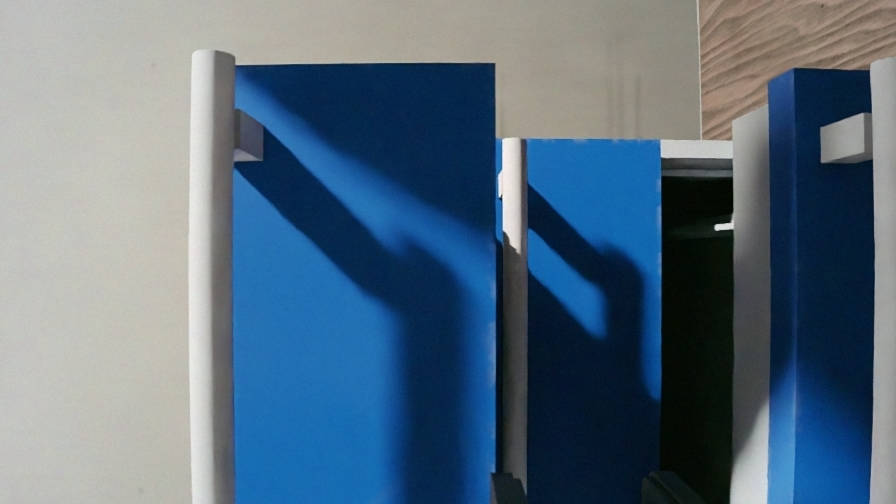

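Call:
finished_scene --scene 1

The scene is finished: the task was done.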